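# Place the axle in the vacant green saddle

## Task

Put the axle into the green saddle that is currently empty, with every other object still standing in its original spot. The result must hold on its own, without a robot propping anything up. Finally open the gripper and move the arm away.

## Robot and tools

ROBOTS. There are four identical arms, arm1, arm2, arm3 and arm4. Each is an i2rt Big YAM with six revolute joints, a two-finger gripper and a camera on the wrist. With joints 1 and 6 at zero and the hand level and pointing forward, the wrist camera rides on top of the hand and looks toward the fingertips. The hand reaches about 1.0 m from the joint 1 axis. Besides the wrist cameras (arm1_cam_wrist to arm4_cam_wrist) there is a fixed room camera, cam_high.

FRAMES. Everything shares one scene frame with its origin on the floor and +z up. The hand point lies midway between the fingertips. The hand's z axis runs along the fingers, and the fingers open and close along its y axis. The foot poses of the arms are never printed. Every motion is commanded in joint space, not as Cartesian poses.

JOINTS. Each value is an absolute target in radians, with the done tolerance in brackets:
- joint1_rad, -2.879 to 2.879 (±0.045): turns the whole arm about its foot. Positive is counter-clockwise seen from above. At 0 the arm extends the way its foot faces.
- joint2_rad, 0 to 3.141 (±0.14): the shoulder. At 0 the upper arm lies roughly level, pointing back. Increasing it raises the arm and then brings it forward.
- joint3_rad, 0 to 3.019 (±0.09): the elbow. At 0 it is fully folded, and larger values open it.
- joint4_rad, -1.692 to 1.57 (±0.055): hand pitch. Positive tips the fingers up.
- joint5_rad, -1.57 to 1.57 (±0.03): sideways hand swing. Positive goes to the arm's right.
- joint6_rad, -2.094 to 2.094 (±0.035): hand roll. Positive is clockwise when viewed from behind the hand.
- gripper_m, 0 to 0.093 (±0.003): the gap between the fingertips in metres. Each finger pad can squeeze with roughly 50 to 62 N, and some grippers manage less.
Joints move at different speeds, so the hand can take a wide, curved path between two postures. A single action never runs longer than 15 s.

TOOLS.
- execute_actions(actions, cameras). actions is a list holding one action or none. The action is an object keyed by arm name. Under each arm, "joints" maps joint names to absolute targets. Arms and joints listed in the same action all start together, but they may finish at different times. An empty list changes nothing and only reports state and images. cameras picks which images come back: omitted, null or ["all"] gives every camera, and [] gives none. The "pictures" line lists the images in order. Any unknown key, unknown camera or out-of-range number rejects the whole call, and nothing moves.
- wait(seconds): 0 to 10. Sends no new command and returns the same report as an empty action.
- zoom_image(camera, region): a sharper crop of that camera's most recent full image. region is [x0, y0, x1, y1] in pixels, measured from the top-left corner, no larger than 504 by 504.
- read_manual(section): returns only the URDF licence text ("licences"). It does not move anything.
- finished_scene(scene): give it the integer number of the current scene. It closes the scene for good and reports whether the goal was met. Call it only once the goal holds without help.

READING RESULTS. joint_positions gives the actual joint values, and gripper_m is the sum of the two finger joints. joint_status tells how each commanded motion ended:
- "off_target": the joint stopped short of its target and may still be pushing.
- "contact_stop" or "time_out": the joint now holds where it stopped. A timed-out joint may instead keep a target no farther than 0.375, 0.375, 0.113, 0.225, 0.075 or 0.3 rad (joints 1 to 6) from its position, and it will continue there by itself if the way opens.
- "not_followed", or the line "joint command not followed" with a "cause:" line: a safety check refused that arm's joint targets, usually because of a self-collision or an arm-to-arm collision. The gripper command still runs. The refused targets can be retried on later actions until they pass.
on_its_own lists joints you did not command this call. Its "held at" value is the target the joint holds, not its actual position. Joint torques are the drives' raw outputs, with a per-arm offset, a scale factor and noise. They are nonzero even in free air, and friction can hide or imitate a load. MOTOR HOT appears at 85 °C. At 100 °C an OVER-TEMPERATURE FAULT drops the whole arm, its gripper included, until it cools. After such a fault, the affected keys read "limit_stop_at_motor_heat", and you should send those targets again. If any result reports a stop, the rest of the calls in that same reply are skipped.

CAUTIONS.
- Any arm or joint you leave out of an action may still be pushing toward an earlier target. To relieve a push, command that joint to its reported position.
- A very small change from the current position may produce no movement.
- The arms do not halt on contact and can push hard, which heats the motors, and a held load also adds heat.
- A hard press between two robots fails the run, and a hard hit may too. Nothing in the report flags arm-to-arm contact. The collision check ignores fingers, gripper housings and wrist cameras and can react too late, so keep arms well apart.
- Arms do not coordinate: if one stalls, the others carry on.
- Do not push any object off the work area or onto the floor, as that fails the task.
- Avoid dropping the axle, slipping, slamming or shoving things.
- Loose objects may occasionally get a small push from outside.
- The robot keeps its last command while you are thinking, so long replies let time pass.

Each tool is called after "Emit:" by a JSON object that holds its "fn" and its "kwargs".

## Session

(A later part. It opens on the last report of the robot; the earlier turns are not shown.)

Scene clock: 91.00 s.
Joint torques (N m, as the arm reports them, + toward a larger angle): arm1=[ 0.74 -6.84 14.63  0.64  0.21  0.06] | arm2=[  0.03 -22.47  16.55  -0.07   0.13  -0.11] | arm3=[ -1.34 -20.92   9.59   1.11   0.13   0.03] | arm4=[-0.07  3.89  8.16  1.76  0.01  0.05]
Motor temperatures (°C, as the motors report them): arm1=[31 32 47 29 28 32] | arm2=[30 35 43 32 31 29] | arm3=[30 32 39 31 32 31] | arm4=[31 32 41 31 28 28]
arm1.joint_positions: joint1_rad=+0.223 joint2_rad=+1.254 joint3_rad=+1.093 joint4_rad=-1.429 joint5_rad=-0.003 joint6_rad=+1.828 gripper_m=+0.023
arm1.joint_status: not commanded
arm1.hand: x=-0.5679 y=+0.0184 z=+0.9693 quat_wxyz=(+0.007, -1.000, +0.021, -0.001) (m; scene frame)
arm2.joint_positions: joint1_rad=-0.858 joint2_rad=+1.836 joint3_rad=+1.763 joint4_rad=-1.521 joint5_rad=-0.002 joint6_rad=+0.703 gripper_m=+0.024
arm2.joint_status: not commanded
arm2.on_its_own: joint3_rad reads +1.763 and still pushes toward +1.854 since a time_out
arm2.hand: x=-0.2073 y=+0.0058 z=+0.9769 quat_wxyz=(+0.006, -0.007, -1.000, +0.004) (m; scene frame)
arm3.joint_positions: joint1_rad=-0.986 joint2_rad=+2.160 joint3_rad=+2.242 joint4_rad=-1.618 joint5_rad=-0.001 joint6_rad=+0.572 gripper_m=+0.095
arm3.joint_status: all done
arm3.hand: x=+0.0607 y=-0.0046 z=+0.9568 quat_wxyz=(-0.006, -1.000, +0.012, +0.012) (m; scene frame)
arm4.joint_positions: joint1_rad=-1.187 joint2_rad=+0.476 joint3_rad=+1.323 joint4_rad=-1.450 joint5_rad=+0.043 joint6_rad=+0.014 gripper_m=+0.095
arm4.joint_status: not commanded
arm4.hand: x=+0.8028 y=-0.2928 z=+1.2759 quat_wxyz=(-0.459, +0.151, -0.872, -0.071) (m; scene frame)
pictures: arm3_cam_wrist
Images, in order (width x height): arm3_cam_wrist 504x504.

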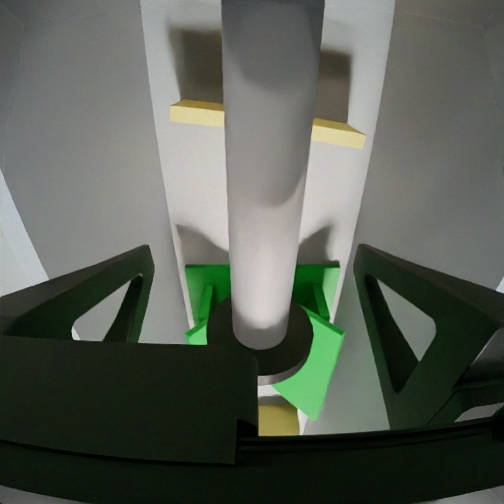

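Emit:
{"fn": "execute_actions", "kwargs": {"actions": [{"arm3":{"joints":{"gripper_m":0}}}], "cameras": []}}

Emit:
{"fn": "execute_actions", "kwargs": {"actions": [{"arm3":{"joints":{"joint2_rad":2.125,"joint3_rad":2.29}},"arm1":{"joints":{"joint2_rad":1.22,"joint3_rad":1.178}},"arm2":{"joints":{"joint2_rad":1.825,"joint3_rad":1.78}}}], "cameras": []}}

Emit:
{"fn": "execute_actions", "kwargs": {"actions": [{"arm2":{"joints":{"gripper_m":0.08}}}], "cameras": []}}

Emit:
{"fn": "execute_actions", "kwargs": {"actions": [{"arm2":{"joints":{"joint2_rad":1.6,"joint3_rad":1.82,"joint4_rad":-1.65}}}], "cameras": ["arm3_cam_wrist"]}}

Emit:
{"fn": "execute_actions", "kwargs": {"actions": [{"arm2":{"joints":{"joint2_rad":0.55,"joint3_rad":0.92,"joint6_rad":2.07,"joint1_rad":-0.65,"gripper_m":0.093}}}], "cameras": []}}

Emit:
{"fn": "execute_actions", "kwargs": {"actions": [{"arm2":{"joints":{"joint1_rad":0.53}}}], "cameras": []}}

Emit:
{"fn": "execute_actions", "kwargs": {"actions": [{"arm2":{"joints":{"joint2_rad":1.43,"joint3_rad":1.53,"joint4_rad":-1.62}}}], "cameras": ["arm2_cam_wrist","cam_high"]}}

Scene clock: 105.07 s.
Joint torques (N m, as the arm reports them, + toward a larger angle): arm1=[ 0.69 -6.98 14.66  0.64  0.19  0.03] | arm2=[  0.08 -22.74  16.64   0.11   0.02  -0.13] | arm3=[ -2.58 -20.3    9.67   1.05   0.06  -0.07] | arm4=[-0.01  3.82  8.16  1.75  0.01  0.05]
Motor temperatures (°C, as the motors report them): arm1=[31 32 49 29 28 32] | arm2=[30 36 45 32 31 29] | arm3=[30 33 38 31 32 31] | arm4=[31 32 41 31 28 28]
arm1.joint_positions: joint1_rad=+0.223 joint2_rad=+1.254 joint3_rad=+1.093 joint4_rad=-1.429 joint5_rad=-0.003 joint6_rad=+1.831 gripper_m=+0.023
arm1.joint_status: not commanded
arm1.hand: x=-0.5681 y=+0.0184 z=+0.9693 quat_wxyz=(+0.007, -1.000, +0.023, -0.001) (m; scene frame)
arm2.joint_positions: joint1_rad=-0.858 joint2_rad=+1.836 joint3_rad=+1.763 joint4_rad=-1.524 joint5_rad=+0.002 joint6_rad=+0.703 gripper_m=+0.024
arm2.joint_status: not commanded
arm2.on_its_own: joint3_rad reads +1.763 and still pushes toward +1.854 since a time_out
arm2.hand: x=-0.2075 y=+0.0046 z=+0.9769 quat_wxyz=(+0.007, -0.007, -1.000, +0.007) (m; scene frame)
arm3.joint_positions: joint1_rad=-0.987 joint2_rad=+2.160 joint3_rad=+2.241 joint4_rad=-1.618 joint5_rad=+0.001 joint6_rad=+0.581 gripper_m=+0.024
arm3.joint_status: gripper_m off_target (ended at +0.024, target +0.000)
arm3.hand: x=+0.0604 y=-0.0037 z=+0.9565 quat_wxyz=(-0.005, -1.000, +0.017, +0.013) (m; scene frame)
arm4.joint_positions: joint1_rad=-1.187 joint2_rad=+0.476 joint3_rad=+1.323 joint4_rad=-1.450 joint5_rad=+0.043 joint6_rad=+0.014 gripper_m=+0.095
arm4.joint_status: not commanded
arm4.hand: x=+0.8028 y=-0.2928 z=+1.2759 quat_wxyz=(-0.459, +0.151, -0.872, -0.071) (m; scene frame)
pictures: none
No camera images: the call's "cameras" was empty. Leave "cameras" out to get every camera's image.

Scene clock: 105.67 s.
Joint torques (N m, as the arm reports them, + toward a larger angle): arm1=[ 0.75 -7.19 15.28  0.66  0.19  0.04] | arm2=[  0.31 -20.11  10.64   0.07   0.02  -0.12] | arm3=[ -3.04 -24.05  12.89   1.06   0.05  -0.1 ] | arm4=[-0.07  3.94  8.13  1.75  0.01  0.04]
Motor temperatures (°C, as the motors report them): arm1=[31 32 49 29 28 32] | arm2=[30 36 44 32 31 29] | arm3=[30 33 39 31 32 31] | arm4=[31 32 41 31 28 28]
arm1.joint_positions: joint1_rad=+0.223 joint2_rad=+1.254 joint3_rad=+1.093 joint4_rad=-1.429 joint5_rad=-0.003 joint6_rad=+1.831 gripper_m=+0.023
arm1.joint_status: all done
arm1.hand: x=-0.5681 y=+0.0184 z=+0.9693 quat_wxyz=(+0.007, -1.000, +0.023, -0.001) (m; scene frame)
arm2.joint_positions: joint1_rad=-0.858 joint2_rad=+1.838 joint3_rad=+1.763 joint4_rad=-1.525 joint5_rad=+0.002 joint6_rad=+0.703 gripper_m=+0.024
arm2.joint_status: all done
arm2.hand: x=-0.2075 y=+0.0046 z=+0.9758 quat_wxyz=(+0.008, -0.007, -1.000, +0.007) (m; scene frame)
arm3.joint_positions: joint1_rad=-0.987 joint2_rad=+2.160 joint3_rad=+2.241 joint4_rad=-1.618 joint5_rad=+0.001 joint6_rad=+0.581 gripper_m=+0.024
arm3.joint_status: all done
arm3.hand: x=+0.0604 y=-0.0037 z=+0.9565 quat_wxyz=(-0.005, -1.000, +0.017, +0.013) (m; scene frame)
arm4.joint_positions: joint1_rad=-1.187 joint2_rad=+0.476 joint3_rad=+1.323 joint4_rad=-1.450 joint5_rad=+0.043 joint6_rad=+0.014 gripper_m=+0.095
arm4.joint_status: not commanded
arm4.hand: x=+0.8028 y=-0.2928 z=+1.2759 quat_wxyz=(-0.459, +0.151, -0.872, -0.071) (m; scene frame)
pictures: none
No camera images: the call's "cameras" was empty. Leave "cameras" out to get every camera's image.

Scene clock: 106.33 s.
Joint torques (N m, as the arm reports them, + toward a larger angle): arm1=[ 0.83 -7.25 15.26  0.65  0.19  0.04] | arm2=[  0.12 -19.94  10.58   0.1    0.01  -0.08] | arm3=[ -2.19 -24.16  12.99   1.16  -0.02  -0.08] | arm4=[-0.1   3.88  8.13  1.74  0.    0.04]
Motor temperatures (°C, as the motors report them): arm1=[31 32 49 29 28 32] | arm2=[30 36 44 32 31 29] | arm3=[30 33 39 31 32 31] | arm4=[31 32 41 31 28 28]
arm1.joint_positions: joint1_rad=+0.223 joint2_rad=+1.254 joint3_rad=+1.093 joint4_rad=-1.429 joint5_rad=-0.003 joint6_rad=+1.831 gripper_m=+0.023
arm1.joint_status: not commanded
arm1.hand: x=-0.5681 y=+0.0184 z=+0.9693 quat_wxyz=(+0.007, -1.000, +0.023, -0.001) (m; scene frame)
arm2.joint_positions: joint1_rad=-0.858 joint2_rad=+1.836 joint3_rad=+1.763 joint4_rad=-1.525 joint5_rad=+0.002 joint6_rad=+0.700 gripper_m=+0.080
arm2.joint_status: all done
arm2.hand: x=-0.2075 y=+0.0045 z=+0.9767 quat_wxyz=(+0.007, -0.006, -1.000, +0.007) (m; scene frame)
arm3.joint_positions: joint1_rad=-0.987 joint2_rad=+2.160 joint3_rad=+2.241 joint4_rad=-1.618 joint5_rad=+0.001 joint6_rad=+0.581 gripper_m=+0.024
arm3.joint_status: not commanded
arm3.hand: x=+0.0604 y=-0.0037 z=+0.9565 quat_wxyz=(-0.005, -1.000, +0.017, +0.013) (m; scene frame)
arm4.joint_positions: joint1_rad=-1.187 joint2_rad=+0.476 joint3_rad=+1.323 joint4_rad=-1.450 joint5_rad=+0.043 joint6_rad=+0.014 gripper_m=+0.095
arm4.joint_status: not commanded
arm4.hand: x=+0.8028 y=-0.2928 z=+1.2759 quat_wxyz=(-0.459, +0.151, -0.872, -0.071) (m; scene frame)
pictures: none
No camera images: the call's "cameras" was empty. Leave "cameras" out to get every camera's image.

Scene clock: 107.67 s.
Joint torques (N m, as the arm reports them, + toward a larger angle): arm1=[ 0.69 -7.18 15.22  0.65  0.19  0.04] | arm2=[  0.15 -15.22  11.8   -0.05   0.02  -0.1 ] | arm3=[ -2.26 -23.99  12.94   1.07   0.04  -0.1 ] | arm4=[-0.04  3.87  8.15  1.74  0.01  0.05]
Motor temperatures (°C, as the motors report them): arm1=[31 32 49 29 28 32] | arm2=[30 36 44 32 31 29] | arm3=[30 33 39 31 32 31] | arm4=[31 32 41 31 28 28]
arm1.joint_positions: joint1_rad=+0.223 joint2_rad=+1.254 joint3_rad=+1.093 joint4_rad=-1.429 joint5_rad=-0.003 joint6_rad=+1.831 gripper_m=+0.023
arm1.joint_status: not commanded
arm1.hand: x=-0.5681 y=+0.0184 z=+0.9693 quat_wxyz=(+0.007, -1.000, +0.023, -0.001) (m; scene frame)
arm2.joint_positions: joint1_rad=-0.858 joint2_rad=+1.600 joint3_rad=+1.790 joint4_rad=-1.645 joint5_rad=+0.002 joint6_rad=+0.700 gripper_m=+0.080
arm2.joint_status: all done
arm2.hand: x=-0.2520 y=-0.0320 z=+1.1068 quat_wxyz=(-0.048, -0.006, -0.998, -0.039) (m; scene frame)
arm3.joint_positions: joint1_rad=-0.987 joint2_rad=+2.160 joint3_rad=+2.241 joint4_rad=-1.618 joint5_rad=+0.001 joint6_rad=+0.581 gripper_m=+0.024
arm3.joint_status: not commanded
arm3.hand: x=+0.0604 y=-0.0037 z=+0.9565 quat_wxyz=(-0.005, -1.000, +0.017, +0.013) (m; scene frame)
arm4.joint_positions: joint1_rad=-1.187 joint2_rad=+0.476 joint3_rad=+1.323 joint4_rad=-1.450 joint5_rad=+0.043 joint6_rad=+0.014 gripper_m=+0.095
arm4.joint_status: not commanded
arm4.hand: x=+0.8028 y=-0.2928 z=+1.2759 quat_wxyz=(-0.459, +0.151, -0.872, -0.071) (m; scene frame)
pictures: arm3_cam_wrist
Images, in order (width x height): arm3_cam_wrist 504x504.

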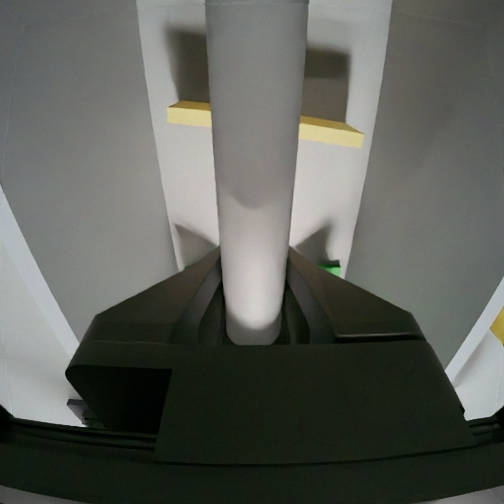

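Scene clock: 109.73 s.
Joint torques (N m, as the arm reports them, + toward a larger angle): arm1=[ 0.74 -7.21 15.27  0.65  0.19  0.04] | arm2=[-0.68  1.91  9.14  0.36  0.08  0.14] | arm3=[ -2.41 -24.21  12.92   0.93   0.05  -0.1 ] | arm4=[-0.1   3.87  8.15  1.76  0.    0.04]
Motor temperatures (°C, as the motors report them): arm1=[31 32 49 29 28 32] | arm2=[30 35 43 32 31 29] | arm3=[30 33 39 31 32 31] | arm4=[31 32 42 31 28 28]
arm1.joint_positions: joint1_rad=+0.223 joint2_rad=+1.254 joint3_rad=+1.093 joint4_rad=-1.429 joint5_rad=-0.003 joint6_rad=+1.831 gripper_m=+0.023
arm1.joint_status: not commanded
arm1.hand: x=-0.5681 y=+0.0184 z=+0.9693 quat_wxyz=(+0.007, -1.000, +0.023, -0.001) (m; scene frame)
arm2.joint_positions: joint1_rad=-0.643 joint2_rad=+0.551 joint3_rad=+0.921 joint4_rad=-1.650 joint5_rad=+0.000 joint6_rad=+2.060 gripper_m=+0.093
arm2.joint_status: all done
arm2.hand: x=-0.5414 y=-0.2250 z=+1.0583 quat_wxyz=(-0.014, -0.540, -0.828, -0.148) (m; scene frame)
arm3.joint_positions: joint1_rad=-0.987 joint2_rad=+2.160 joint3_rad=+2.241 joint4_rad=-1.618 joint5_rad=+0.001 joint6_rad=+0.581 gripper_m=+0.024
arm3.joint_status: not commanded
arm3.hand: x=+0.0604 y=-0.0037 z=+0.9565 quat_wxyz=(-0.005, -1.000, +0.017, +0.013) (m; scene frame)
arm4.joint_positions: joint1_rad=-1.187 joint2_rad=+0.476 joint3_rad=+1.323 joint4_rad=-1.450 joint5_rad=+0.043 joint6_rad=+0.014 gripper_m=+0.095
arm4.joint_status: not commanded
arm4.hand: x=+0.8028 y=-0.2928 z=+1.2759 quat_wxyz=(-0.459, +0.151, -0.872, -0.071) (m; scene frame)
pictures: none
No camera images: the call's "cameras" was empty. Leave "cameras" out to get every camera's image.

Scene clock: 111.33 s.
Joint torques (N m, as the arm reports them, + toward a larger angle): arm1=[ 0.73 -7.22 15.27  0.65  0.19  0.04] | arm2=[0.65 1.9  9.18 0.36 0.09 0.11] | arm3=[ -2.46 -24.62  13.15   1.14   0.04  -0.08] | arm4=[-0.09  3.85  8.16  1.76  0.01  0.05]
Motor temperatures (°C, as the motors report them): arm1=[31 32 49 29 28 32] | arm2=[30 35 43 32 31 29] | arm3=[30 33 39 31 32 31] | arm4=[31 32 42 31 28 28]
arm1.joint_positions: joint1_rad=+0.223 joint2_rad=+1.254 joint3_rad=+1.093 joint4_rad=-1.429 joint5_rad=-0.003 joint6_rad=+1.831 gripper_m=+0.023
arm1.joint_status: not commanded
arm1.hand: x=-0.5681 y=+0.0184 z=+0.9693 quat_wxyz=(+0.007, -1.000, +0.023, -0.001) (m; scene frame)
arm2.joint_positions: joint1_rad=+0.524 joint2_rad=+0.551 joint3_rad=+0.921 joint4_rad=-1.650 joint5_rad=+0.000 joint6_rad=+2.060 gripper_m=+0.093
arm2.joint_status: all done
arm2.hand: x=-0.7186 y=-0.2095 z=+1.0573 quat_wxyz=(+0.066, +0.005, -0.989, -0.130) (m; scene frame)
arm3.joint_positions: joint1_rad=-0.987 joint2_rad=+2.160 joint3_rad=+2.241 joint4_rad=-1.618 joint5_rad=+0.001 joint6_rad=+0.581 gripper_m=+0.024
arm3.joint_status: not commanded
arm3.hand: x=+0.0604 y=-0.0037 z=+0.9565 quat_wxyz=(-0.005, -1.000, +0.017, +0.013) (m; scene frame)
arm4.joint_positions: joint1_rad=-1.187 joint2_rad=+0.476 joint3_rad=+1.323 joint4_rad=-1.450 joint5_rad=+0.043 joint6_rad=+0.014 gripper_m=+0.095
arm4.joint_status: not commanded
arm4.hand: x=+0.8028 y=-0.2928 z=+1.2759 quat_wxyz=(-0.459, +0.151, -0.872, -0.071) (m; scene frame)
pictures: none
No camera images: the call's "cameras" was empty. Leave "cameras" out to get every camera's image.

Scene clock: 113.00 s.
Joint torques (N m, as the arm reports them, + toward a larger angle): arm1=[ 0.76 -7.19 15.28  0.64  0.19  0.04] | arm2=[  0.57 -13.25  14.11  -0.04   0.11   0.13] | arm3=[ -2.19 -23.74  13.02   0.89   0.05  -0.05] | arm4=[-0.04  3.86  8.17  1.76  0.01  0.05]
Motor temperatures (°C, as the motors report them): arm1=[31 32 50 29 28 32] | arm2=[30 35 43 32 31 29] | arm3=[30 33 40 31 32 31] | arm4=[31 32 42 31 28 28]
arm1.joint_positions: joint1_rad=+0.223 joint2_rad=+1.254 joint3_rad=+1.093 joint4_rad=-1.429 joint5_rad=-0.003 joint6_rad=+1.831 gripper_m=+0.023
arm1.joint_status: not commanded
arm1.hand: x=-0.5681 y=+0.0184 z=+0.9693 quat_wxyz=(+0.007, -1.000, +0.023, -0.001) (m; scene frame)
arm2.joint_positions: joint1_rad=+0.524 joint2_rad=+1.443 joint3_rad=+1.469 joint4_rad=-1.623 joint5_rad=+0.000 joint6_rad=+2.061 gripper_m=+0.093
arm2.joint_status: all done
arm2.hand: x=-0.8405 y=+0.0144 z=+1.0474 quat_wxyz=(-0.009, +0.004, -1.000, +0.009) (m; scene frame)
arm3.joint_positions: joint1_rad=-0.987 joint2_rad=+2.160 joint3_rad=+2.241 joint4_rad=-1.618 joint5_rad=+0.001 joint6_rad=+0.581 gripper_m=+0.024
arm3.joint_status: not commanded
arm3.hand: x=+0.0604 y=-0.0037 z=+0.9565 quat_wxyz=(-0.005, -1.000, +0.017, +0.013) (m; scene frame)
arm4.joint_positions: joint1_rad=-1.187 joint2_rad=+0.476 joint3_rad=+1.323 joint4_rad=-1.450 joint5_rad=+0.043 joint6_rad=+0.014 gripper_m=+0.095
arm4.joint_status: not commanded
arm4.hand: x=+0.8028 y=-0.2928 z=+1.2759 quat_wxyz=(-0.459, +0.151, -0.872, -0.071) (m; scene frame)
pictures: arm2_cam_wrist, cam_high
Images, in order (width x height): arm2_cam_wrist 504x504, cam_high 896x504.

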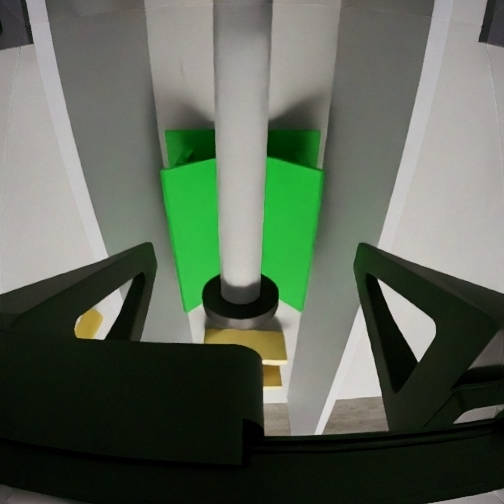

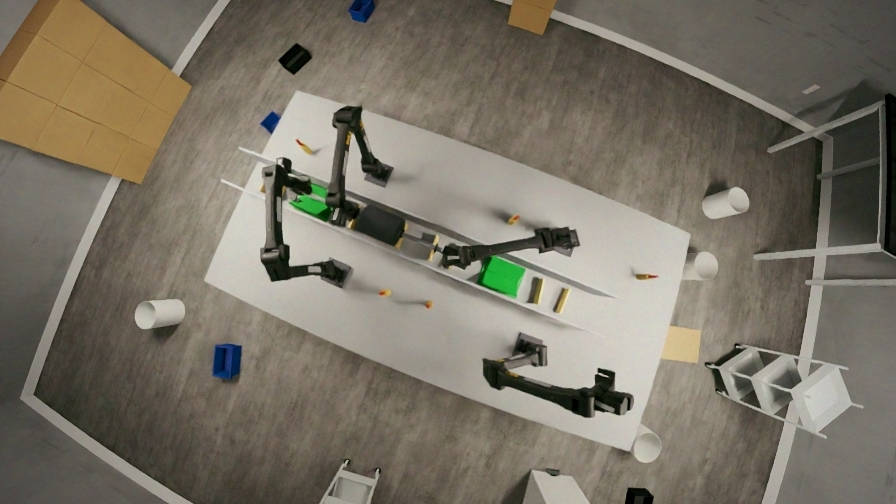

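Emit:
{"fn": "execute_actions", "kwargs": {"actions": []}}

Scene clock: 130.43 s.
Joint torques (N m, as the arm reports them, + toward a larger angle): arm1=[ 0.75 -7.2  15.27  0.64  0.19  0.04] | arm2=[  0.64 -13.3   14.16  -0.1    0.11   0.14] | arm3=[ -1.42 -23.85  13.01   1.24   0.04  -0.06] | arm4=[-0.07  3.85  8.15  1.76  0.01  0.04]
Motor temperatures (°C, as the motors report them): arm1=[31 32 51 29 28 32] | arm2=[30 35 43 32 31 29] | arm3=[30 34 41 31 32 31] | arm4=[31 32 42 31 28 28]
arm1.joint_positions: joint1_rad=+0.223 joint2_rad=+1.254 joint3_rad=+1.093 joint4_rad=-1.429 joint5_rad=-0.003 joint6_rad=+1.831 gripper_m=+0.023
arm1.joint_status: not commanded
arm1.hand: x=-0.5681 y=+0.0184 z=+0.9693 quat_wxyz=(+0.007, -1.000, +0.023, -0.001) (m; scene frame)
arm2.joint_positions: joint1_rad=+0.524 joint2_rad=+1.443 joint3_rad=+1.469 joint4_rad=-1.623 joint5_rad=+0.000 joint6_rad=+2.061 gripper_m=+0.093
arm2.joint_status: all done
arm2.hand: x=-0.8405 y=+0.0144 z=+1.0474 quat_wxyz=(-0.009, +0.004, -1.000, +0.009) (m; scene frame)
arm3.joint_positions: joint1_rad=-0.987 joint2_rad=+2.160 joint3_rad=+2.241 joint4_rad=-1.618 joint5_rad=+0.001 joint6_rad=+0.581 gripper_m=+0.024
arm3.joint_status: not commanded
arm3.hand: x=+0.0604 y=-0.0037 z=+0.9565 quat_wxyz=(-0.005, -1.000, +0.017, +0.013) (m; scene frame)
arm4.joint_positions: joint1_rad=-1.187 joint2_rad=+0.476 joint3_rad=+1.323 joint4_rad=-1.450 joint5_rad=+0.043 joint6_rad=+0.014 gripper_m=+0.095
arm4.joint_status: not commanded
arm4.hand: x=+0.8028 y=-0.2928 z=+1.2759 quat_wxyz=(-0.459, +0.151, -0.872, -0.071) (m; scene frame)
pictures: arm1_cam_wrist, arm2_cam_wrist, arm3_cam_wrist, arm4_cam_wrist, cam_high
Images, in order (width x height): arm1_cam_wrist 504x504, arm2_cam_wrist 504x504, arm3_cam_wrist 504x504, arm4_cam_wrist 504x504, cam_high 896x504.

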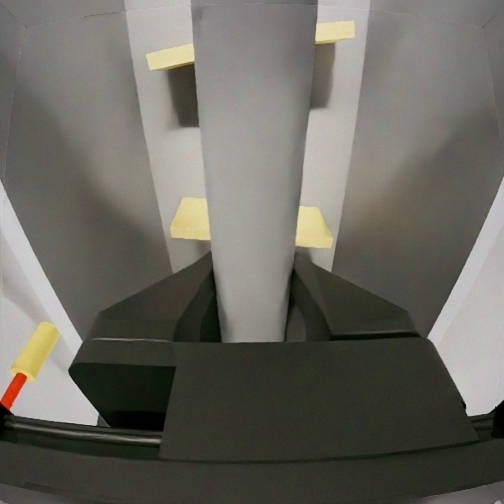

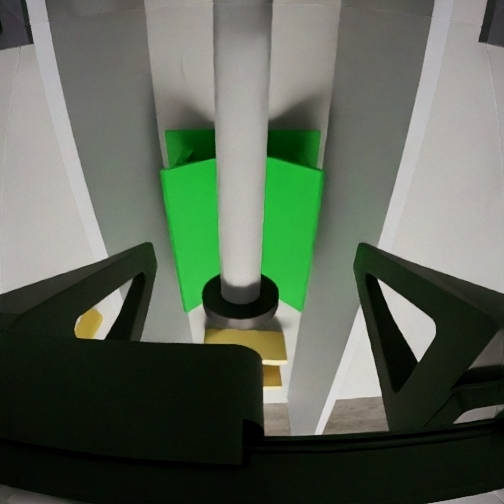

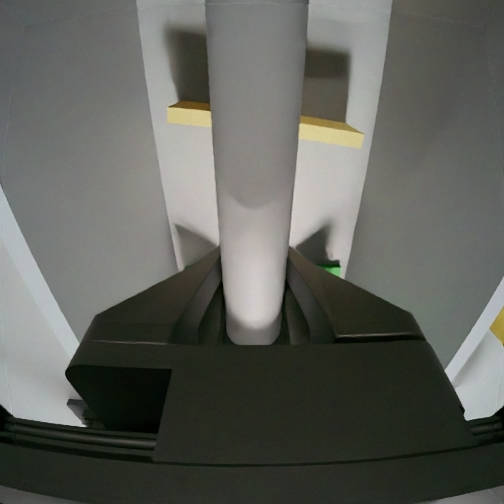

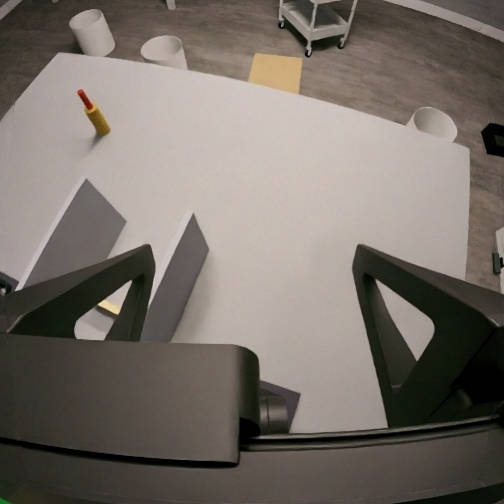

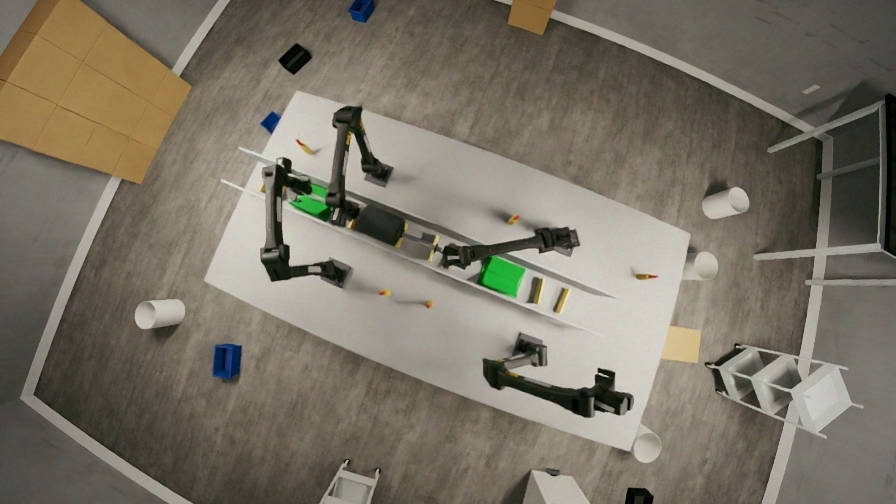

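Emit:
{"fn": "execute_actions", "kwargs": {"actions": [{"arm2":{"joints":{"joint1_rad":0.516,"joint2_rad":1.46,"joint3_rad":1.315,"joint4_rad":-1.41}}}], "cameras": ["arm2_cam_wrist"]}}

Scene clock: 136.87 s.
Joint torques (N m, as the arm reports them, + toward a larger angle): arm1=[ 0.72 -7.23 15.27  0.65  0.19  0.04] | arm2=[ -0.75 -12.89   9.47   0.22   0.07   0.15] | arm3=[ -3.05 -24.21  13.11   1.09   0.05  -0.1 ] | arm4=[-0.06  3.81  8.17  1.76  0.01  0.04]
Motor temperatures (°C, as the motors report them): arm1=[31 32 52 29 28 32] | arm2=[30 35 43 32 31 29] | arm3=[30 34 41 31 32 31] | arm4=[31 32 42 31 28 28]
arm1.joint_positions: joint1_rad=+0.223 joint2_rad=+1.254 joint3_rad=+1.093 joint4_rad=-1.429 joint5_rad=-0.003 joint6_rad=+1.831 gripper_m=+0.023
arm1.joint_status: not commanded
arm1.hand: x=-0.5681 y=+0.0184 z=+0.9693 quat_wxyz=(+0.007, -1.000, +0.023, -0.001) (m; scene frame)
arm2.joint_positions: joint1_rad=+0.524 joint2_rad=+1.465 joint3_rad=+1.311 joint4_rad=-1.419 joint5_rad=+0.000 joint6_rad=+2.061 gripper_m=+0.093
arm2.joint_status: all done
arm2.hand: x=-0.8447 y=+0.0232 z=+0.9782 quat_wxyz=(-0.004, +0.004, -1.000, -0.001) (m; scene frame)
arm3.joint_positions: joint1_rad=-0.987 joint2_rad=+2.160 joint3_rad=+2.241 joint4_rad=-1.618 joint5_rad=+0.001 joint6_rad=+0.581 gripper_m=+0.024
arm3.joint_status: not commanded
arm3.hand: x=+0.0604 y=-0.0037 z=+0.9565 quat_wxyz=(-0.005, -1.000, +0.017, +0.013) (m; scene frame)
arm4.joint_positions: joint1_rad=-1.187 joint2_rad=+0.476 joint3_rad=+1.323 joint4_rad=-1.450 joint5_rad=+0.043 joint6_rad=+0.014 gripper_m=+0.095
arm4.joint_status: not commanded
arm4.hand: x=+0.8028 y=-0.2928 z=+1.2759 quat_wxyz=(-0.459, +0.151, -0.872, -0.071) (m; scene frame)
pictures: arm2_cam_wrist
Images, in order (width x height): arm2_cam_wrist 504x504.

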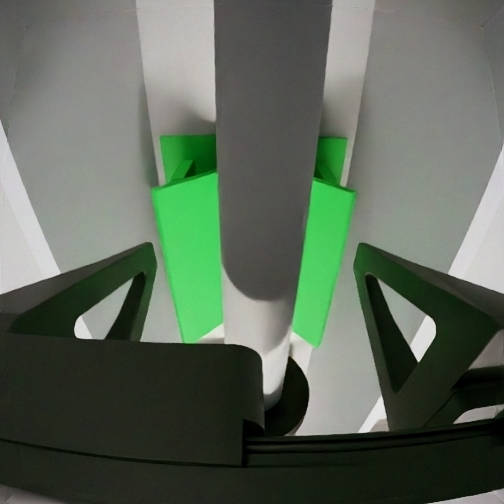

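Emit:
{"fn": "execute_actions", "kwargs": {"actions": [{"arm2":{"joints":{"gripper_m":0.0}}}], "cameras": ["arm2_cam_wrist"]}}

Emit:
{"fn": "execute_actions", "kwargs": {"actions": [{"arm2":{"joints":{"joint2_rad":1.435,"joint3_rad":1.384}},"arm3":{"joints":{"joint2_rad":2.12,"joint3_rad":2.31}},"arm1":{"joints":{"joint2_rad":1.245,"joint3_rad":1.11}}}], "cameras": []}}

Scene clock: 141.10 s.
Joint torques (N m, as the arm reports them, + toward a larger angle): arm1=[ 0.77 -7.27 15.21  0.76  0.21  0.03] | arm2=[ -0.81 -12.67   9.48   0.27   0.15  -0.09] | arm3=[ -2.31 -23.95  12.98   0.98   0.02  -0.11] | arm4=[-0.11  3.88  8.17  1.76  0.01  0.04]
Motor temperatures (°C, as the motors report them): arm1=[31 32 52 29 28 32] | arm2=[30 35 42 32 31 29] | arm3=[30 34 41 31 32 31] | arm4=[31 32 42 31 28 28]
arm1.joint_positions: joint1_rad=+0.223 joint2_rad=+1.254 joint3_rad=+1.093 joint4_rad=-1.431 joint5_rad=-0.003 joint6_rad=+1.832 gripper_m=+0.023
arm1.joint_status: not commanded
arm1.hand: x=-0.5681 y=+0.0190 z=+0.9693 quat_wxyz=(+0.008, -1.000, +0.023, -0.001) (m; scene frame)
arm2.joint_positions: joint1_rad=+0.524 joint2_rad=+1.465 joint3_rad=+1.310 joint4_rad=-1.420 joint5_rad=-0.002 joint6_rad=+2.080 gripper_m=+0.022
arm2.joint_status: gripper_m off_target (ended at +0.022, target +0.000)
arm2.hand: x=-0.8448 y=+0.0228 z=+0.9780 quat_wxyz=(-0.003, -0.005, -1.000, +0.000) (m; scene frame)
arm3.joint_positions: joint1_rad=-0.987 joint2_rad=+2.160 joint3_rad=+2.241 joint4_rad=-1.617 joint5_rad=+0.001 joint6_rad=+0.582 gripper_m=+0.024
arm3.joint_status: not commanded
arm3.hand: x=+0.0603 y=-0.0039 z=+0.9565 quat_wxyz=(-0.005, -1.000, +0.017, +0.013) (m; scene frame)
arm4.joint_positions: joint1_rad=-1.187 joint2_rad=+0.476 joint3_rad=+1.323 joint4_rad=-1.450 joint5_rad=+0.043 joint6_rad=+0.014 gripper_m=+0.095
arm4.joint_status: not commanded
arm4.hand: x=+0.8028 y=-0.2928 z=+1.2759 quat_wxyz=(-0.459, +0.151, -0.872, -0.071) (m; scene frame)
pictures: arm2_cam_wrist
Images, in order (width x height): arm2_cam_wrist 504x504.

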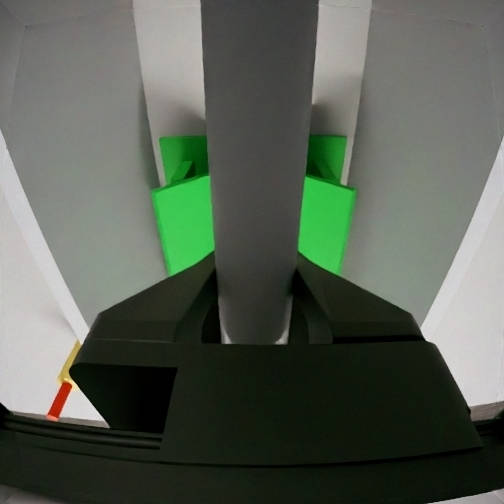

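Scene clock: 141.70 s.
Joint torques (N m, as the arm reports them, + toward a larger angle): arm1=[ 0.73 -5.33  9.75  0.76  0.21  0.03] | arm2=[ -0.64 -14.92  15.06   0.2    0.17  -0.09] | arm3=[ -2.7  -24.34  14.79   1.11   0.08  -0.07] | arm4=[-0.03  3.84  8.15  1.76  0.01  0.05]
Motor temperatures (°C, as the motors report them): arm1=[31 32 52 29 28 32] | arm2=[30 35 42 32 31 29] | arm3=[30 34 41 31 32 31] | arm4=[31 32 42 31 28 28]
arm1.joint_positions: joint1_rad=+0.223 joint2_rad=+1.255 joint3_rad=+1.092 joint4_rad=-1.431 joint5_rad=-0.003 joint6_rad=+1.832 gripper_m=+0.023
arm1.joint_status: all done
arm1.hand: x=-0.5682 y=+0.0192 z=+0.9686 quat_wxyz=(+0.009, -1.000, +0.023, -0.001) (m; scene frame)
arm2.joint_positions: joint1_rad=+0.524 joint2_rad=+1.463 joint3_rad=+1.310 joint4_rad=-1.420 joint5_rad=-0.002 joint6_rad=+2.080 gripper_m=+0.022
arm2.joint_status: all done
arm2.hand: x=-0.8448 y=+0.0227 z=+0.9791 quat_wxyz=(-0.003, -0.005, -1.000, -0.002) (m; scene frame)
arm3.joint_positions: joint1_rad=-0.987 joint2_rad=+2.160 joint3_rad=+2.241 joint4_rad=-1.617 joint5_rad=+0.001 joint6_rad=+0.582 gripper_m=+0.024
arm3.joint_status: all done
arm3.hand: x=+0.0603 y=-0.0039 z=+0.9565 quat_wxyz=(-0.005, -1.000, +0.017, +0.013) (m; scene frame)
arm4.joint_positions: joint1_rad=-1.187 joint2_rad=+0.476 joint3_rad=+1.323 joint4_rad=-1.450 joint5_rad=+0.043 joint6_rad=+0.014 gripper_m=+0.095
arm4.joint_status: not commanded
arm4.hand: x=+0.8028 y=-0.2928 z=+1.2759 quat_wxyz=(-0.459, +0.151, -0.872, -0.071) (m; scene frame)
pictures: none
No camera images: the call's "cameras" was empty. Leave "cameras" out to get every camera's image.

Emit:
{"fn": "execute_actions", "kwargs": {"actions": [{"arm1":{"joints":{"gripper_m":0.075}}}], "cameras": []}}

Emit:
{"fn": "execute_actions", "kwargs": {"actions": [{"arm1":{"joints":{"joint2_rad":1.2,"joint3_rad":1.33,"joint4_rad":-1.65}}}], "cameras": []}}

Emit:
{"fn": "execute_actions", "kwargs": {"actions": [{"arm1":{"joints":{"joint2_rad":0.3,"joint3_rad":0.9}}}], "cameras": ["cam_high"]}}

Scene clock: 151.47 s.
Joint torques (N m, as the arm reports them, + toward a larger angle): arm1=[ 0.76 -5.61  9.65  0.78  0.21  0.03] | arm2=[ -0.77 -15.08  15.     0.18   0.15  -0.09] | arm3=[ -3.14 -23.95  14.84   1.07   0.06  -0.1 ] | arm4=[-0.03  3.83  8.16  1.75  0.    0.04]
Motor temperatures (°C, as the motors report them): arm1=[31 32 49 29 28 32] | arm2=[30 35 43 32 31 29] | arm3=[30 34 42 31 32 31] | arm4=[31 32 42 31 28 28]
arm1.joint_positions: joint1_rad=+0.223 joint2_rad=+1.254 joint3_rad=+1.092 joint4_rad=-1.431 joint5_rad=-0.003 joint6_rad=+1.830 gripper_m=+0.075
arm1.joint_status: all done
arm1.hand: x=-0.5682 y=+0.0193 z=+0.9689 quat_wxyz=(+0.009, -1.000, +0.022, -0.001) (m; scene frame)
arm2.joint_positions: joint1_rad=+0.524 joint2_rad=+1.463 joint3_rad=+1.310 joint4_rad=-1.419 joint5_rad=-0.002 joint6_rad=+2.080 gripper_m=+0.022
arm2.joint_status: not commanded
arm2.hand: x=-0.8449 y=+0.0230 z=+0.9789 quat_wxyz=(-0.002, -0.005, -1.000, -0.002) (m; scene frame)
arm3.joint_positions: joint1_rad=-0.987 joint2_rad=+2.160 joint3_rad=+2.241 joint4_rad=-1.617 joint5_rad=+0.001 joint6_rad=+0.582 gripper_m=+0.024
arm3.joint_status: not commanded
arm3.hand: x=+0.0603 y=-0.0039 z=+0.9565 quat_wxyz=(-0.005, -1.000, +0.017, +0.013) (m; scene frame)
arm4.joint_positions: joint1_rad=-1.187 joint2_rad=+0.476 joint3_rad=+1.323 joint4_rad=-1.450 joint5_rad=+0.043 joint6_rad=+0.014 gripper_m=+0.095
arm4.joint_status: not commanded
arm4.hand: x=+0.8028 y=-0.2928 z=+1.2759 quat_wxyz=(-0.459, +0.151, -0.872, -0.071) (m; scene frame)
pictures: none
No camera images: the call's "cameras" was empty. Leave "cameras" out to get every camera's image.

Scene clock: 152.40 s.
Joint torques (N m, as the arm reports them, + toward a larger angle): arm1=[ 0.76 -3.8  11.08  0.38  0.21  0.04] | arm2=[ -0.69 -14.93  14.99   0.19   0.14  -0.09] | arm3=[ -1.83 -24.35  14.6    0.92   0.05  -0.14] | arm4=[-0.08  3.88  8.16  1.75  0.01  0.04]
Motor temperatures (°C, as the motors report them): arm1=[31 32 49 29 28 32] | arm2=[30 35 43 32 31 29] | arm3=[30 34 42 31 32 31] | arm4=[31 32 42 31 28 28]
arm1.joint_positions: joint1_rad=+0.223 joint2_rad=+1.197 joint3_rad=+1.299 joint4_rad=-1.641 joint5_rad=-0.003 joint6_rad=+1.830 gripper_m=+0.075
arm1.joint_status: all done
arm1.hand: x=-0.5697 y=+0.0250 z=+1.0658 quat_wxyz=(-0.018, -1.000, +0.022, -0.007) (m; scene frame)
arm2.joint_positions: joint1_rad=+0.524 joint2_rad=+1.463 joint3_rad=+1.310 joint4_rad=-1.419 joint5_rad=-0.002 joint6_rad=+2.080 gripper_m=+0.022
arm2.joint_status: not commanded
arm2.hand: x=-0.8449 y=+0.0230 z=+0.9789 quat_wxyz=(-0.002, -0.005, -1.000, -0.002) (m; scene frame)
arm3.joint_positions: joint1_rad=-0.987 joint2_rad=+2.160 joint3_rad=+2.241 joint4_rad=-1.617 joint5_rad=+0.001 joint6_rad=+0.582 gripper_m=+0.024
arm3.joint_status: not commanded
arm3.hand: x=+0.0603 y=-0.0039 z=+0.9565 quat_wxyz=(-0.005, -1.000, +0.017, +0.013) (m; scene frame)
arm4.joint_positions: joint1_rad=-1.187 joint2_rad=+0.476 joint3_rad=+1.323 joint4_rad=-1.450 joint5_rad=+0.043 joint6_rad=+0.014 gripper_m=+0.095
arm4.joint_status: not commanded
arm4.hand: x=+0.8028 y=-0.2928 z=+1.2759 quat_wxyz=(-0.459, +0.151, -0.872, -0.071) (m; scene frame)
pictures: none
No camera images: the call's "cameras" was empty. Leave "cameras" out to get every camera's image.

Scene clock: 154.00 s.
Joint torques (N m, as the arm reports them, + toward a larger angle): arm1=[0.7  5.78 7.89 1.6  0.19 0.01] | arm2=[ -0.74 -14.98  14.94   0.18   0.14  -0.1 ] | arm3=[ -2.74 -24.49  14.64   1.03   0.    -0.09] | arm4=[-0.04  3.88  8.16  1.75  0.01  0.05]
Motor temperatures (°C, as the motors report them): arm1=[31 32 48 29 28 32] | arm2=[30 35 43 32 31 29] | arm3=[30 34 42 31 32 31] | arm4=[31 32 42 31 28 28]
arm1.joint_positions: joint1_rad=+0.223 joint2_rad=+0.301 joint3_rad=+0.899 joint4_rad=-1.645 joint5_rad=-0.003 joint6_rad=+1.829 gripper_m=+0.075
arm1.joint_status: all done
arm1.hand: x=-0.6156 y=+0.2355 z=+1.0732 quat_wxyz=(-0.254, -0.965, +0.021, -0.064) (m; scene frame)
arm2.joint_positions: joint1_rad=+0.524 joint2_rad=+1.463 joint3_rad=+1.310 joint4_rad=-1.419 joint5_rad=-0.002 joint6_rad=+2.080 gripper_m=+0.022
arm2.joint_status: not commanded
arm2.hand: x=-0.8449 y=+0.0230 z=+0.9789 quat_wxyz=(-0.002, -0.005, -1.000, -0.002) (m; scene frame)
arm3.joint_positions: joint1_rad=-0.987 joint2_rad=+2.160 joint3_rad=+2.241 joint4_rad=-1.617 joint5_rad=+0.001 joint6_rad=+0.582 gripper_m=+0.024
arm3.joint_status: not commanded
arm3.hand: x=+0.0603 y=-0.0039 z=+0.9565 quat_wxyz=(-0.005, -1.000, +0.017, +0.013) (m; scene frame)
arm4.joint_positions: joint1_rad=-1.187 joint2_rad=+0.476 joint3_rad=+1.323 joint4_rad=-1.450 joint5_rad=+0.043 joint6_rad=+0.014 gripper_m=+0.095
arm4.joint_status: not commanded
arm4.hand: x=+0.8028 y=-0.2928 z=+1.2759 quat_wxyz=(-0.459, +0.151, -0.872, -0.071) (m; scene frame)
pictures: cam_high
Images, in order (width x height): cam_high 896x504.

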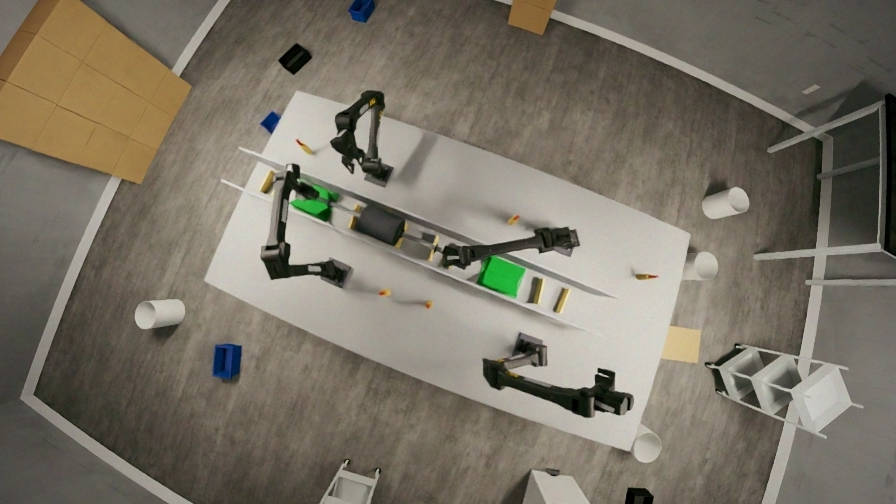

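Emit:
{"fn": "execute_actions", "kwargs": {"actions": [{"arm2":{"joints":{"joint1_rad":0.181,"joint2_rad":1.308,"joint3_rad":1.21,"joint4_rad":-1.406,"joint6_rad":1.735}},"arm3":{"joints":{"joint1_rad":-0.862,"joint2_rad":1.747,"joint3_rad":1.71,"joint4_rad":-1.46,"joint6_rad":0.705}}}], "cameras": []}}

Emit:
{"fn": "execute_actions", "kwargs": {"actions": [{"arm2":{"joints":{"joint1_rad":-0.203,"joint2_rad":1.313,"joint3_rad":1.24,"joint4_rad":-1.406,"joint6_rad":1.35}},"arm3":{"joints":{"joint1_rad":-0.655,"joint2_rad":1.478,"joint3_rad":1.37,"joint4_rad":-1.398,"joint6_rad":0.912}}}], "cameras": ["arm2_cam_wrist","arm3_cam_wrist"]}}

Scene clock: 174.93 s.
Joint torques (N m, as the arm reports them, + toward a larger angle): arm1=[0.73 5.68 7.95 1.59 0.19 0.01] | arm2=[  0.65 -13.7   10.92  -0.14  -0.22   0.1 ] | arm3=[ -1.02 -18.84  11.27   0.26   0.05  -0.1 ] | arm4=[-0.09  3.86  8.16  1.75  0.01  0.04]
Motor temperatures (°C, as the motors report them): arm1=[31 31 45 29 28 32] | arm2=[30 35 44 32 31 29] | arm3=[30 35 43 31 32 31] | arm4=[31 32 42 31 28 28]
arm1.joint_positions: joint1_rad=+0.223 joint2_rad=+0.301 joint3_rad=+0.899 joint4_rad=-1.645 joint5_rad=-0.003 joint6_rad=+1.829 gripper_m=+0.075
arm1.joint_status: not commanded
arm1.hand: x=-0.6156 y=+0.2355 z=+1.0732 quat_wxyz=(-0.254, -0.965, +0.021, -0.064) (m; scene frame)
arm2.joint_positions: joint1_rad=+0.173 joint2_rad=+1.346 joint3_rad=+1.188 joint4_rad=-1.406 joint5_rad=+0.009 joint6_rad=+1.729 gripper_m=+0.022
arm2.joint_status: all done
arm2.hand: x=-0.6959 y=+0.0276 z=+0.9788 quat_wxyz=(-0.007, -0.005, -1.000, -0.007) (m; scene frame)
arm3.joint_positions: joint1_rad=-0.858 joint2_rad=+1.783 joint3_rad=+1.682 joint4_rad=-1.464 joint5_rad=+0.001 joint6_rad=+0.706 gripper_m=+0.024
arm3.joint_status: all done
arm3.hand: x=+0.2104 y=+0.0053 z=+0.9663 quat_wxyz=(+0.002, -1.000, +0.015, +0.001) (m; scene frame)
arm4.joint_positions: joint1_rad=-1.187 joint2_rad=+0.476 joint3_rad=+1.323 joint4_rad=-1.450 joint5_rad=+0.043 joint6_rad=+0.014 gripper_m=+0.095
arm4.joint_status: not commanded
arm4.hand: x=+0.8028 y=-0.2928 z=+1.2759 quat_wxyz=(-0.459, +0.151, -0.872, -0.071) (m; scene frame)
pictures: none
No camera images: the call's "cameras" was empty. Leave "cameras" out to get every camera's image.

Scene clock: 176.00 s.
Joint torques (N m, as the arm reports them, + toward a larger angle): arm1=[0.71 5.73 7.96 1.6  0.19 0.01] | arm2=[  0.4  -13.28  13.26  -0.28  -0.35   0.13] | arm3=[ -1.8  -14.51  10.99  -0.19   0.06  -0.07] | arm4=[-0.11  3.88  8.16  1.77  0.01  0.04]
Motor temperatures (°C, as the motors report them): arm1=[31 31 45 29 28 32] | arm2=[30 35 44 32 31 29] | arm3=[30 35 43 31 32 31] | arm4=[31 32 42 31 28 28]
arm1.joint_positions: joint1_rad=+0.223 joint2_rad=+0.301 joint3_rad=+0.899 joint4_rad=-1.645 joint5_rad=-0.003 joint6_rad=+1.829 gripper_m=+0.075
arm1.joint_status: not commanded
arm1.hand: x=-0.6156 y=+0.2355 z=+1.0732 quat_wxyz=(-0.254, -0.965, +0.021, -0.064) (m; scene frame)
arm2.joint_positions: joint1_rad=-0.208 joint2_rad=+1.346 joint3_rad=+1.188 joint4_rad=-1.402 joint5_rad=+0.012 joint6_rad=+1.342 gripper_m=+0.022
arm2.joint_status: all done
arm2.hand: x=-0.5504 y=+0.0217 z=+0.9796 quat_wxyz=(-0.010, -0.002, -1.000, -0.007) (m; scene frame)
arm3.joint_positions: joint1_rad=-0.647 joint2_rad=+1.510 joint3_rad=+1.342 joint4_rad=-1.389 joint5_rad=+0.001 joint6_rad=+0.912 gripper_m=+0.024
arm3.joint_status: all done
arm3.hand: x=+0.3571 y=+0.0026 z=+0.9681 quat_wxyz=(-0.001, -1.000, +0.012, +0.003) (m; scene frame)
arm4.joint_positions: joint1_rad=-1.187 joint2_rad=+0.476 joint3_rad=+1.323 joint4_rad=-1.450 joint5_rad=+0.043 joint6_rad=+0.014 gripper_m=+0.095
arm4.joint_status: not commanded
arm4.hand: x=+0.8028 y=-0.2928 z=+1.2759 quat_wxyz=(-0.459, +0.151, -0.872, -0.071) (m; scene frame)
pictures: arm2_cam_wrist, arm3_cam_wrist
Images, in order (width x height): arm2_cam_wrist 504x504, arm3_cam_wrist 504x504.

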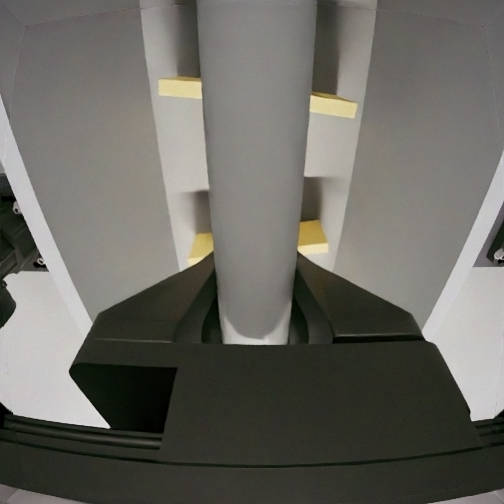

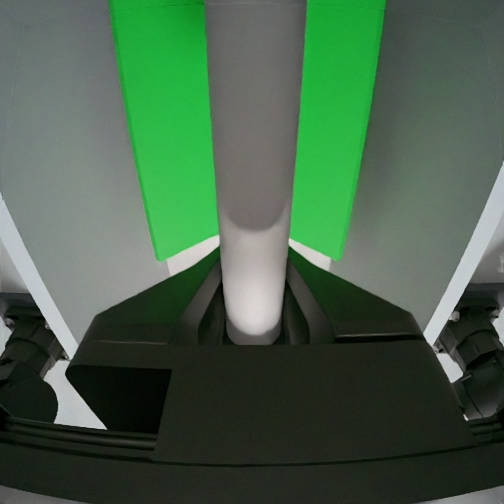

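Emit:
{"fn": "execute_actions", "kwargs": {"actions": [{"arm2":{"joints":{"joint1_rad":-0.532,"joint2_rad":1.453,"joint3_rad":1.395,"joint4_rad":-1.409,"joint6_rad":1.018}},"arm3":{"joints":{"joint1_rad":-0.354,"joint2_rad":1.285,"joint3_rad":1.172,"joint4_rad":-1.395,"joint6_rad":1.215}}}], "cameras": []}}

Emit:
{"fn": "execute_actions", "kwargs": {"actions": [{"arm2":{"joints":{"joint1_rad":-0.772,"joint2_rad":1.686,"joint3_rad":1.68,"joint4_rad":-1.457,"joint6_rad":0.778}},"arm3":{"joints":{"joint1_rad":0.047,"joint2_rad":1.217,"joint3_rad":1.11,"joint4_rad":-1.403,"joint6_rad":1.615}}}], "cameras": []}}

Emit:
{"fn": "execute_actions", "kwargs": {"actions": [{"arm2":{"joints":{"joint1_rad":-0.933,"joint2_rad":2.005,"joint3_rad":2.14,"joint4_rad":-1.604,"joint6_rad":0.617}},"arm3":{"joints":{"joint1_rad":0.438,"joint2_rad":1.305,"joint3_rad":1.232,"joint4_rad":-1.393,"joint6_rad":2.005}}}], "cameras": ["arm2_cam_wrist","arm3_cam_wrist","cam_high"]}}

Scene clock: 185.87 s.
Joint torques (N m, as the arm reports them, + toward a larger angle): arm1=[0.74 5.7  7.95 1.59 0.19 0.01] | arm2=[  0.67 -16.43  15.36  -0.82  -0.41   0.18] | arm3=[ -1.86 -12.23  11.18  -0.57   0.34  -0.03] | arm4=[-0.08  3.83  8.14  1.75  0.01  0.05]
Motor temperatures (°C, as the motors report them): arm1=[31 31 44 29 28 32] | arm2=[30 35 44 32 31 29] | arm3=[30 34 42 31 32 31] | arm4=[31 32 42 31 28 28]
arm1.joint_positions: joint1_rad=+0.223 joint2_rad=+0.301 joint3_rad=+0.899 joint4_rad=-1.645 joint5_rad=-0.003 joint6_rad=+1.829 gripper_m=+0.075
arm1.joint_status: not commanded
arm1.hand: x=-0.6156 y=+0.2355 z=+1.0732 quat_wxyz=(-0.254, -0.965, +0.021, -0.064) (m; scene frame)
arm2.joint_positions: joint1_rad=-0.537 joint2_rad=+1.490 joint3_rad=+1.316 joint4_rad=-1.391 joint5_rad=+0.014 joint6_rad=+1.004 gripper_m=+0.022
arm2.joint_status: all done
arm2.hand: x=-0.4064 y=+0.0170 z=+0.9726 quat_wxyz=(-0.010, +0.003, -1.000, -0.001) (m; scene frame)
arm3.joint_positions: joint1_rad=-0.340 joint2_rad=+1.319 joint3_rad=+1.141 joint4_rad=-1.382 joint5_rad=-0.006 joint6_rad=+1.209 gripper_m=+0.024
arm3.joint_status: all done
arm3.hand: x=+0.5031 y=+0.0026 z=+0.9663 quat_wxyz=(-0.002, -1.000, +0.007, -0.003) (m; scene frame)
arm4.joint_positions: joint1_rad=-1.187 joint2_rad=+0.476 joint3_rad=+1.323 joint4_rad=-1.450 joint5_rad=+0.043 joint6_rad=+0.014 gripper_m=+0.095
arm4.joint_status: not commanded
arm4.hand: x=+0.8028 y=-0.2928 z=+1.2759 quat_wxyz=(-0.459, +0.151, -0.872, -0.071) (m; scene frame)
pictures: none
No camera images: the call's "cameras" was empty. Leave "cameras" out to get every camera's image.

Scene clock: 188.07 s.
Joint torques (N m, as the arm reports them, + toward a larger angle): arm1=[0.69 5.72 7.96 1.59 0.19 0.01] | arm2=[  0.04 -20.08  16.68  -0.54  -0.09   0.22] | arm3=[ -1.22 -11.65  11.37  -0.35   0.41   0.13] | arm4=[-0.06  3.83  8.17  1.76  0.01  0.05]
Motor temperatures (°C, as the motors report them): arm1=[31 31 44 29 28 32] | arm2=[30 35 44 32 31 29] | arm3=[30 34 42 31 32 31] | arm4=[31 32 42 31 28 28]
arm1.joint_positions: joint1_rad=+0.223 joint2_rad=+0.301 joint3_rad=+0.899 joint4_rad=-1.645 joint5_rad=-0.003 joint6_rad=+1.829 gripper_m=+0.075
arm1.joint_status: not commanded
arm1.hand: x=-0.6156 y=+0.2355 z=+1.0732 quat_wxyz=(-0.254, -0.965, +0.021, -0.064) (m; scene frame)
arm2.joint_positions: joint1_rad=-0.773 joint2_rad=+1.722 joint3_rad=+1.587 joint4_rad=-1.447 joint5_rad=+0.005 joint6_rad=+0.763 gripper_m=+0.022
arm2.joint_status: joint3_rad time_out (moved +0.271 of +0.364); the others done
arm2.on_its_own: joint3_rad reads +1.587 and still pushes toward +1.680 since a time_out
arm2.hand: x=-0.2667 y=+0.0123 z=+0.9693 quat_wxyz=(-0.001, +0.005, -1.000, +0.003) (m; scene frame)
arm3.joint_positions: joint1_rad=+0.049 joint2_rad=+1.259 joint3_rad=+1.076 joint4_rad=-1.393 joint5_rad=-0.010 joint6_rad=+1.595 gripper_m=+0.024
arm3.joint_status: all done
arm3.hand: x=+0.6451 y=+0.0040 z=+0.9626 quat_wxyz=(+0.006, -1.000, +0.005, -0.006) (m; scene frame)
arm4.joint_positions: joint1_rad=-1.187 joint2_rad=+0.476 joint3_rad=+1.323 joint4_rad=-1.450 joint5_rad=+0.043 joint6_rad=+0.014 gripper_m=+0.095
arm4.joint_status: not commanded
arm4.hand: x=+0.8028 y=-0.2928 z=+1.2759 quat_wxyz=(-0.459, +0.151, -0.872, -0.071) (m; scene frame)
pictures: none
No camera images: the call's "cameras" was empty. Leave "cameras" out to get every camera's image.

not run: a stop came earlier in this reply.

Emit:
{"fn": "execute_actions", "kwargs": {"actions": [{"arm2":{"joints":{"joint1_rad":-0.936,"joint2_rad":2.01,"joint3_rad":2.15,"joint4_rad":-1.6,"joint6_rad":0.61}},"arm3":{"joints":{"joint1_rad":0.425,"joint2_rad":1.3,"joint3_rad":1.228,"joint4_rad":-1.393,"joint6_rad":1.985}}}], "cameras": ["arm2_cam_wrist","arm3_cam_wrist","cam_high"]}}

Scene clock: 193.33 s.
Joint torques (N m, as the arm reports them, + toward a larger angle): arm1=[0.7  5.71 7.95 1.59 0.19 0.01] | arm2=[ -0.35 -26.93  17.49  -0.12   0.1    0.11] | arm3=[ -1.61 -11.11  15.22  -0.2    0.89  -0.05] | arm4=[0.02 3.81 8.16 1.77 0.01 0.05]
Motor temperatures (°C, as the motors report them): arm1=[31 31 44 29 28 32] | arm2=[30 35 45 32 31 29] | arm3=[30 33 42 31 32 31] | arm4=[31 32 42 31 28 28]
arm1.joint_positions: joint1_rad=+0.223 joint2_rad=+0.301 joint3_rad=+0.899 joint4_rad=-1.645 joint5_rad=-0.003 joint6_rad=+1.829 gripper_m=+0.075
arm1.joint_status: not commanded
arm1.hand: x=-0.6156 y=+0.2355 z=+1.0732 quat_wxyz=(-0.254, -0.965, +0.021, -0.064) (m; scene frame)
arm2.joint_positions: joint1_rad=-0.930 joint2_rad=+2.060 joint3_rad=+2.047 joint4_rad=-1.600 joint5_rad=-0.002 joint6_rad=+0.605 gripper_m=+0.022
arm2.joint_status: joint3_rad time_out (moved +0.461 of +0.563); the others done
arm2.on_its_own: joint3_rad reads +2.047 and still pushes toward +2.150 since a time_out
arm2.hand: x=-0.1257 y=+0.0136 z=+0.9552 quat_wxyz=(+0.015, +0.005, -1.000, +0.009) (m; scene frame)
arm3.joint_positions: joint1_rad=+0.438 joint2_rad=+1.325 joint3_rad=+1.151 joint4_rad=-1.392 joint5_rad=-0.022 joint6_rad=+1.978 gripper_m=+0.024
arm3.joint_status: all done
arm3.hand: x=+0.7883 y=+0.0067 z=+0.9691 quat_wxyz=(+0.005, -1.000, +0.002, -0.013) (m; scene frame)
arm4.joint_positions: joint1_rad=-1.187 joint2_rad=+0.476 joint3_rad=+1.323 joint4_rad=-1.450 joint5_rad=+0.043 joint6_rad=+0.014 gripper_m=+0.095
arm4.joint_status: not commanded
arm4.hand: x=+0.8028 y=-0.2928 z=+1.2759 quat_wxyz=(-0.459, +0.151, -0.872, -0.071) (m; scene frame)
pictures: arm2_cam_wrist, arm3_cam_wrist, cam_high
Images, in order (width x height): arm2_cam_wrist 504x504, arm3_cam_wrist 504x504, cam_high 896x504.

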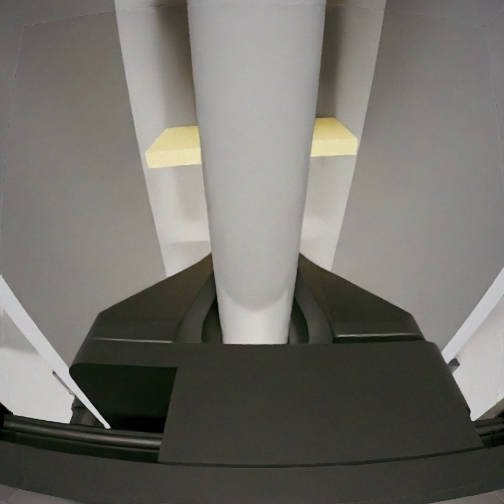

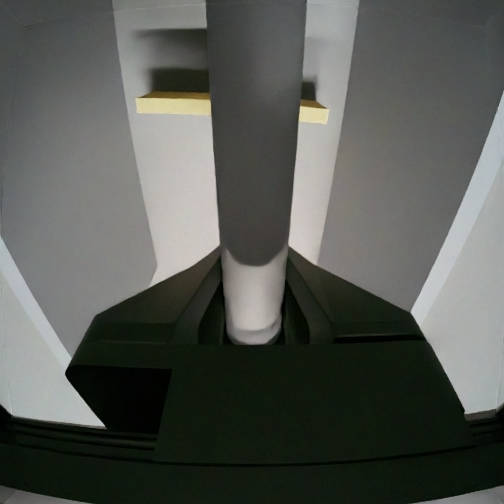

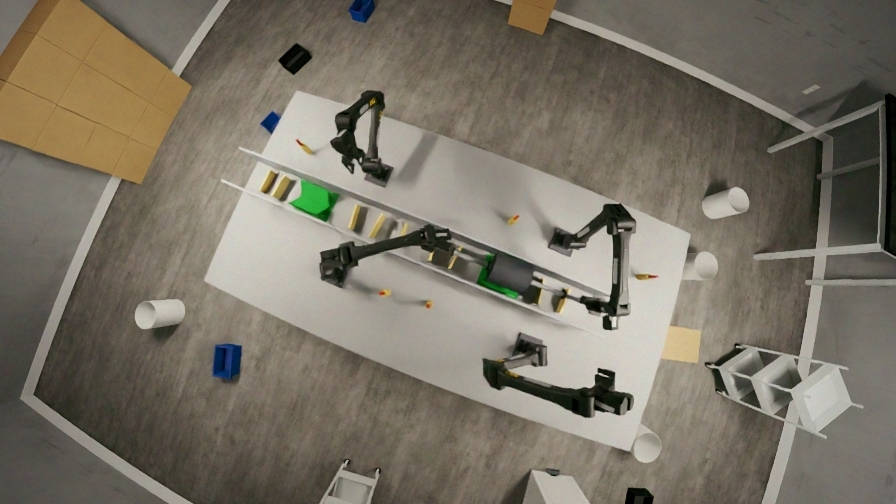

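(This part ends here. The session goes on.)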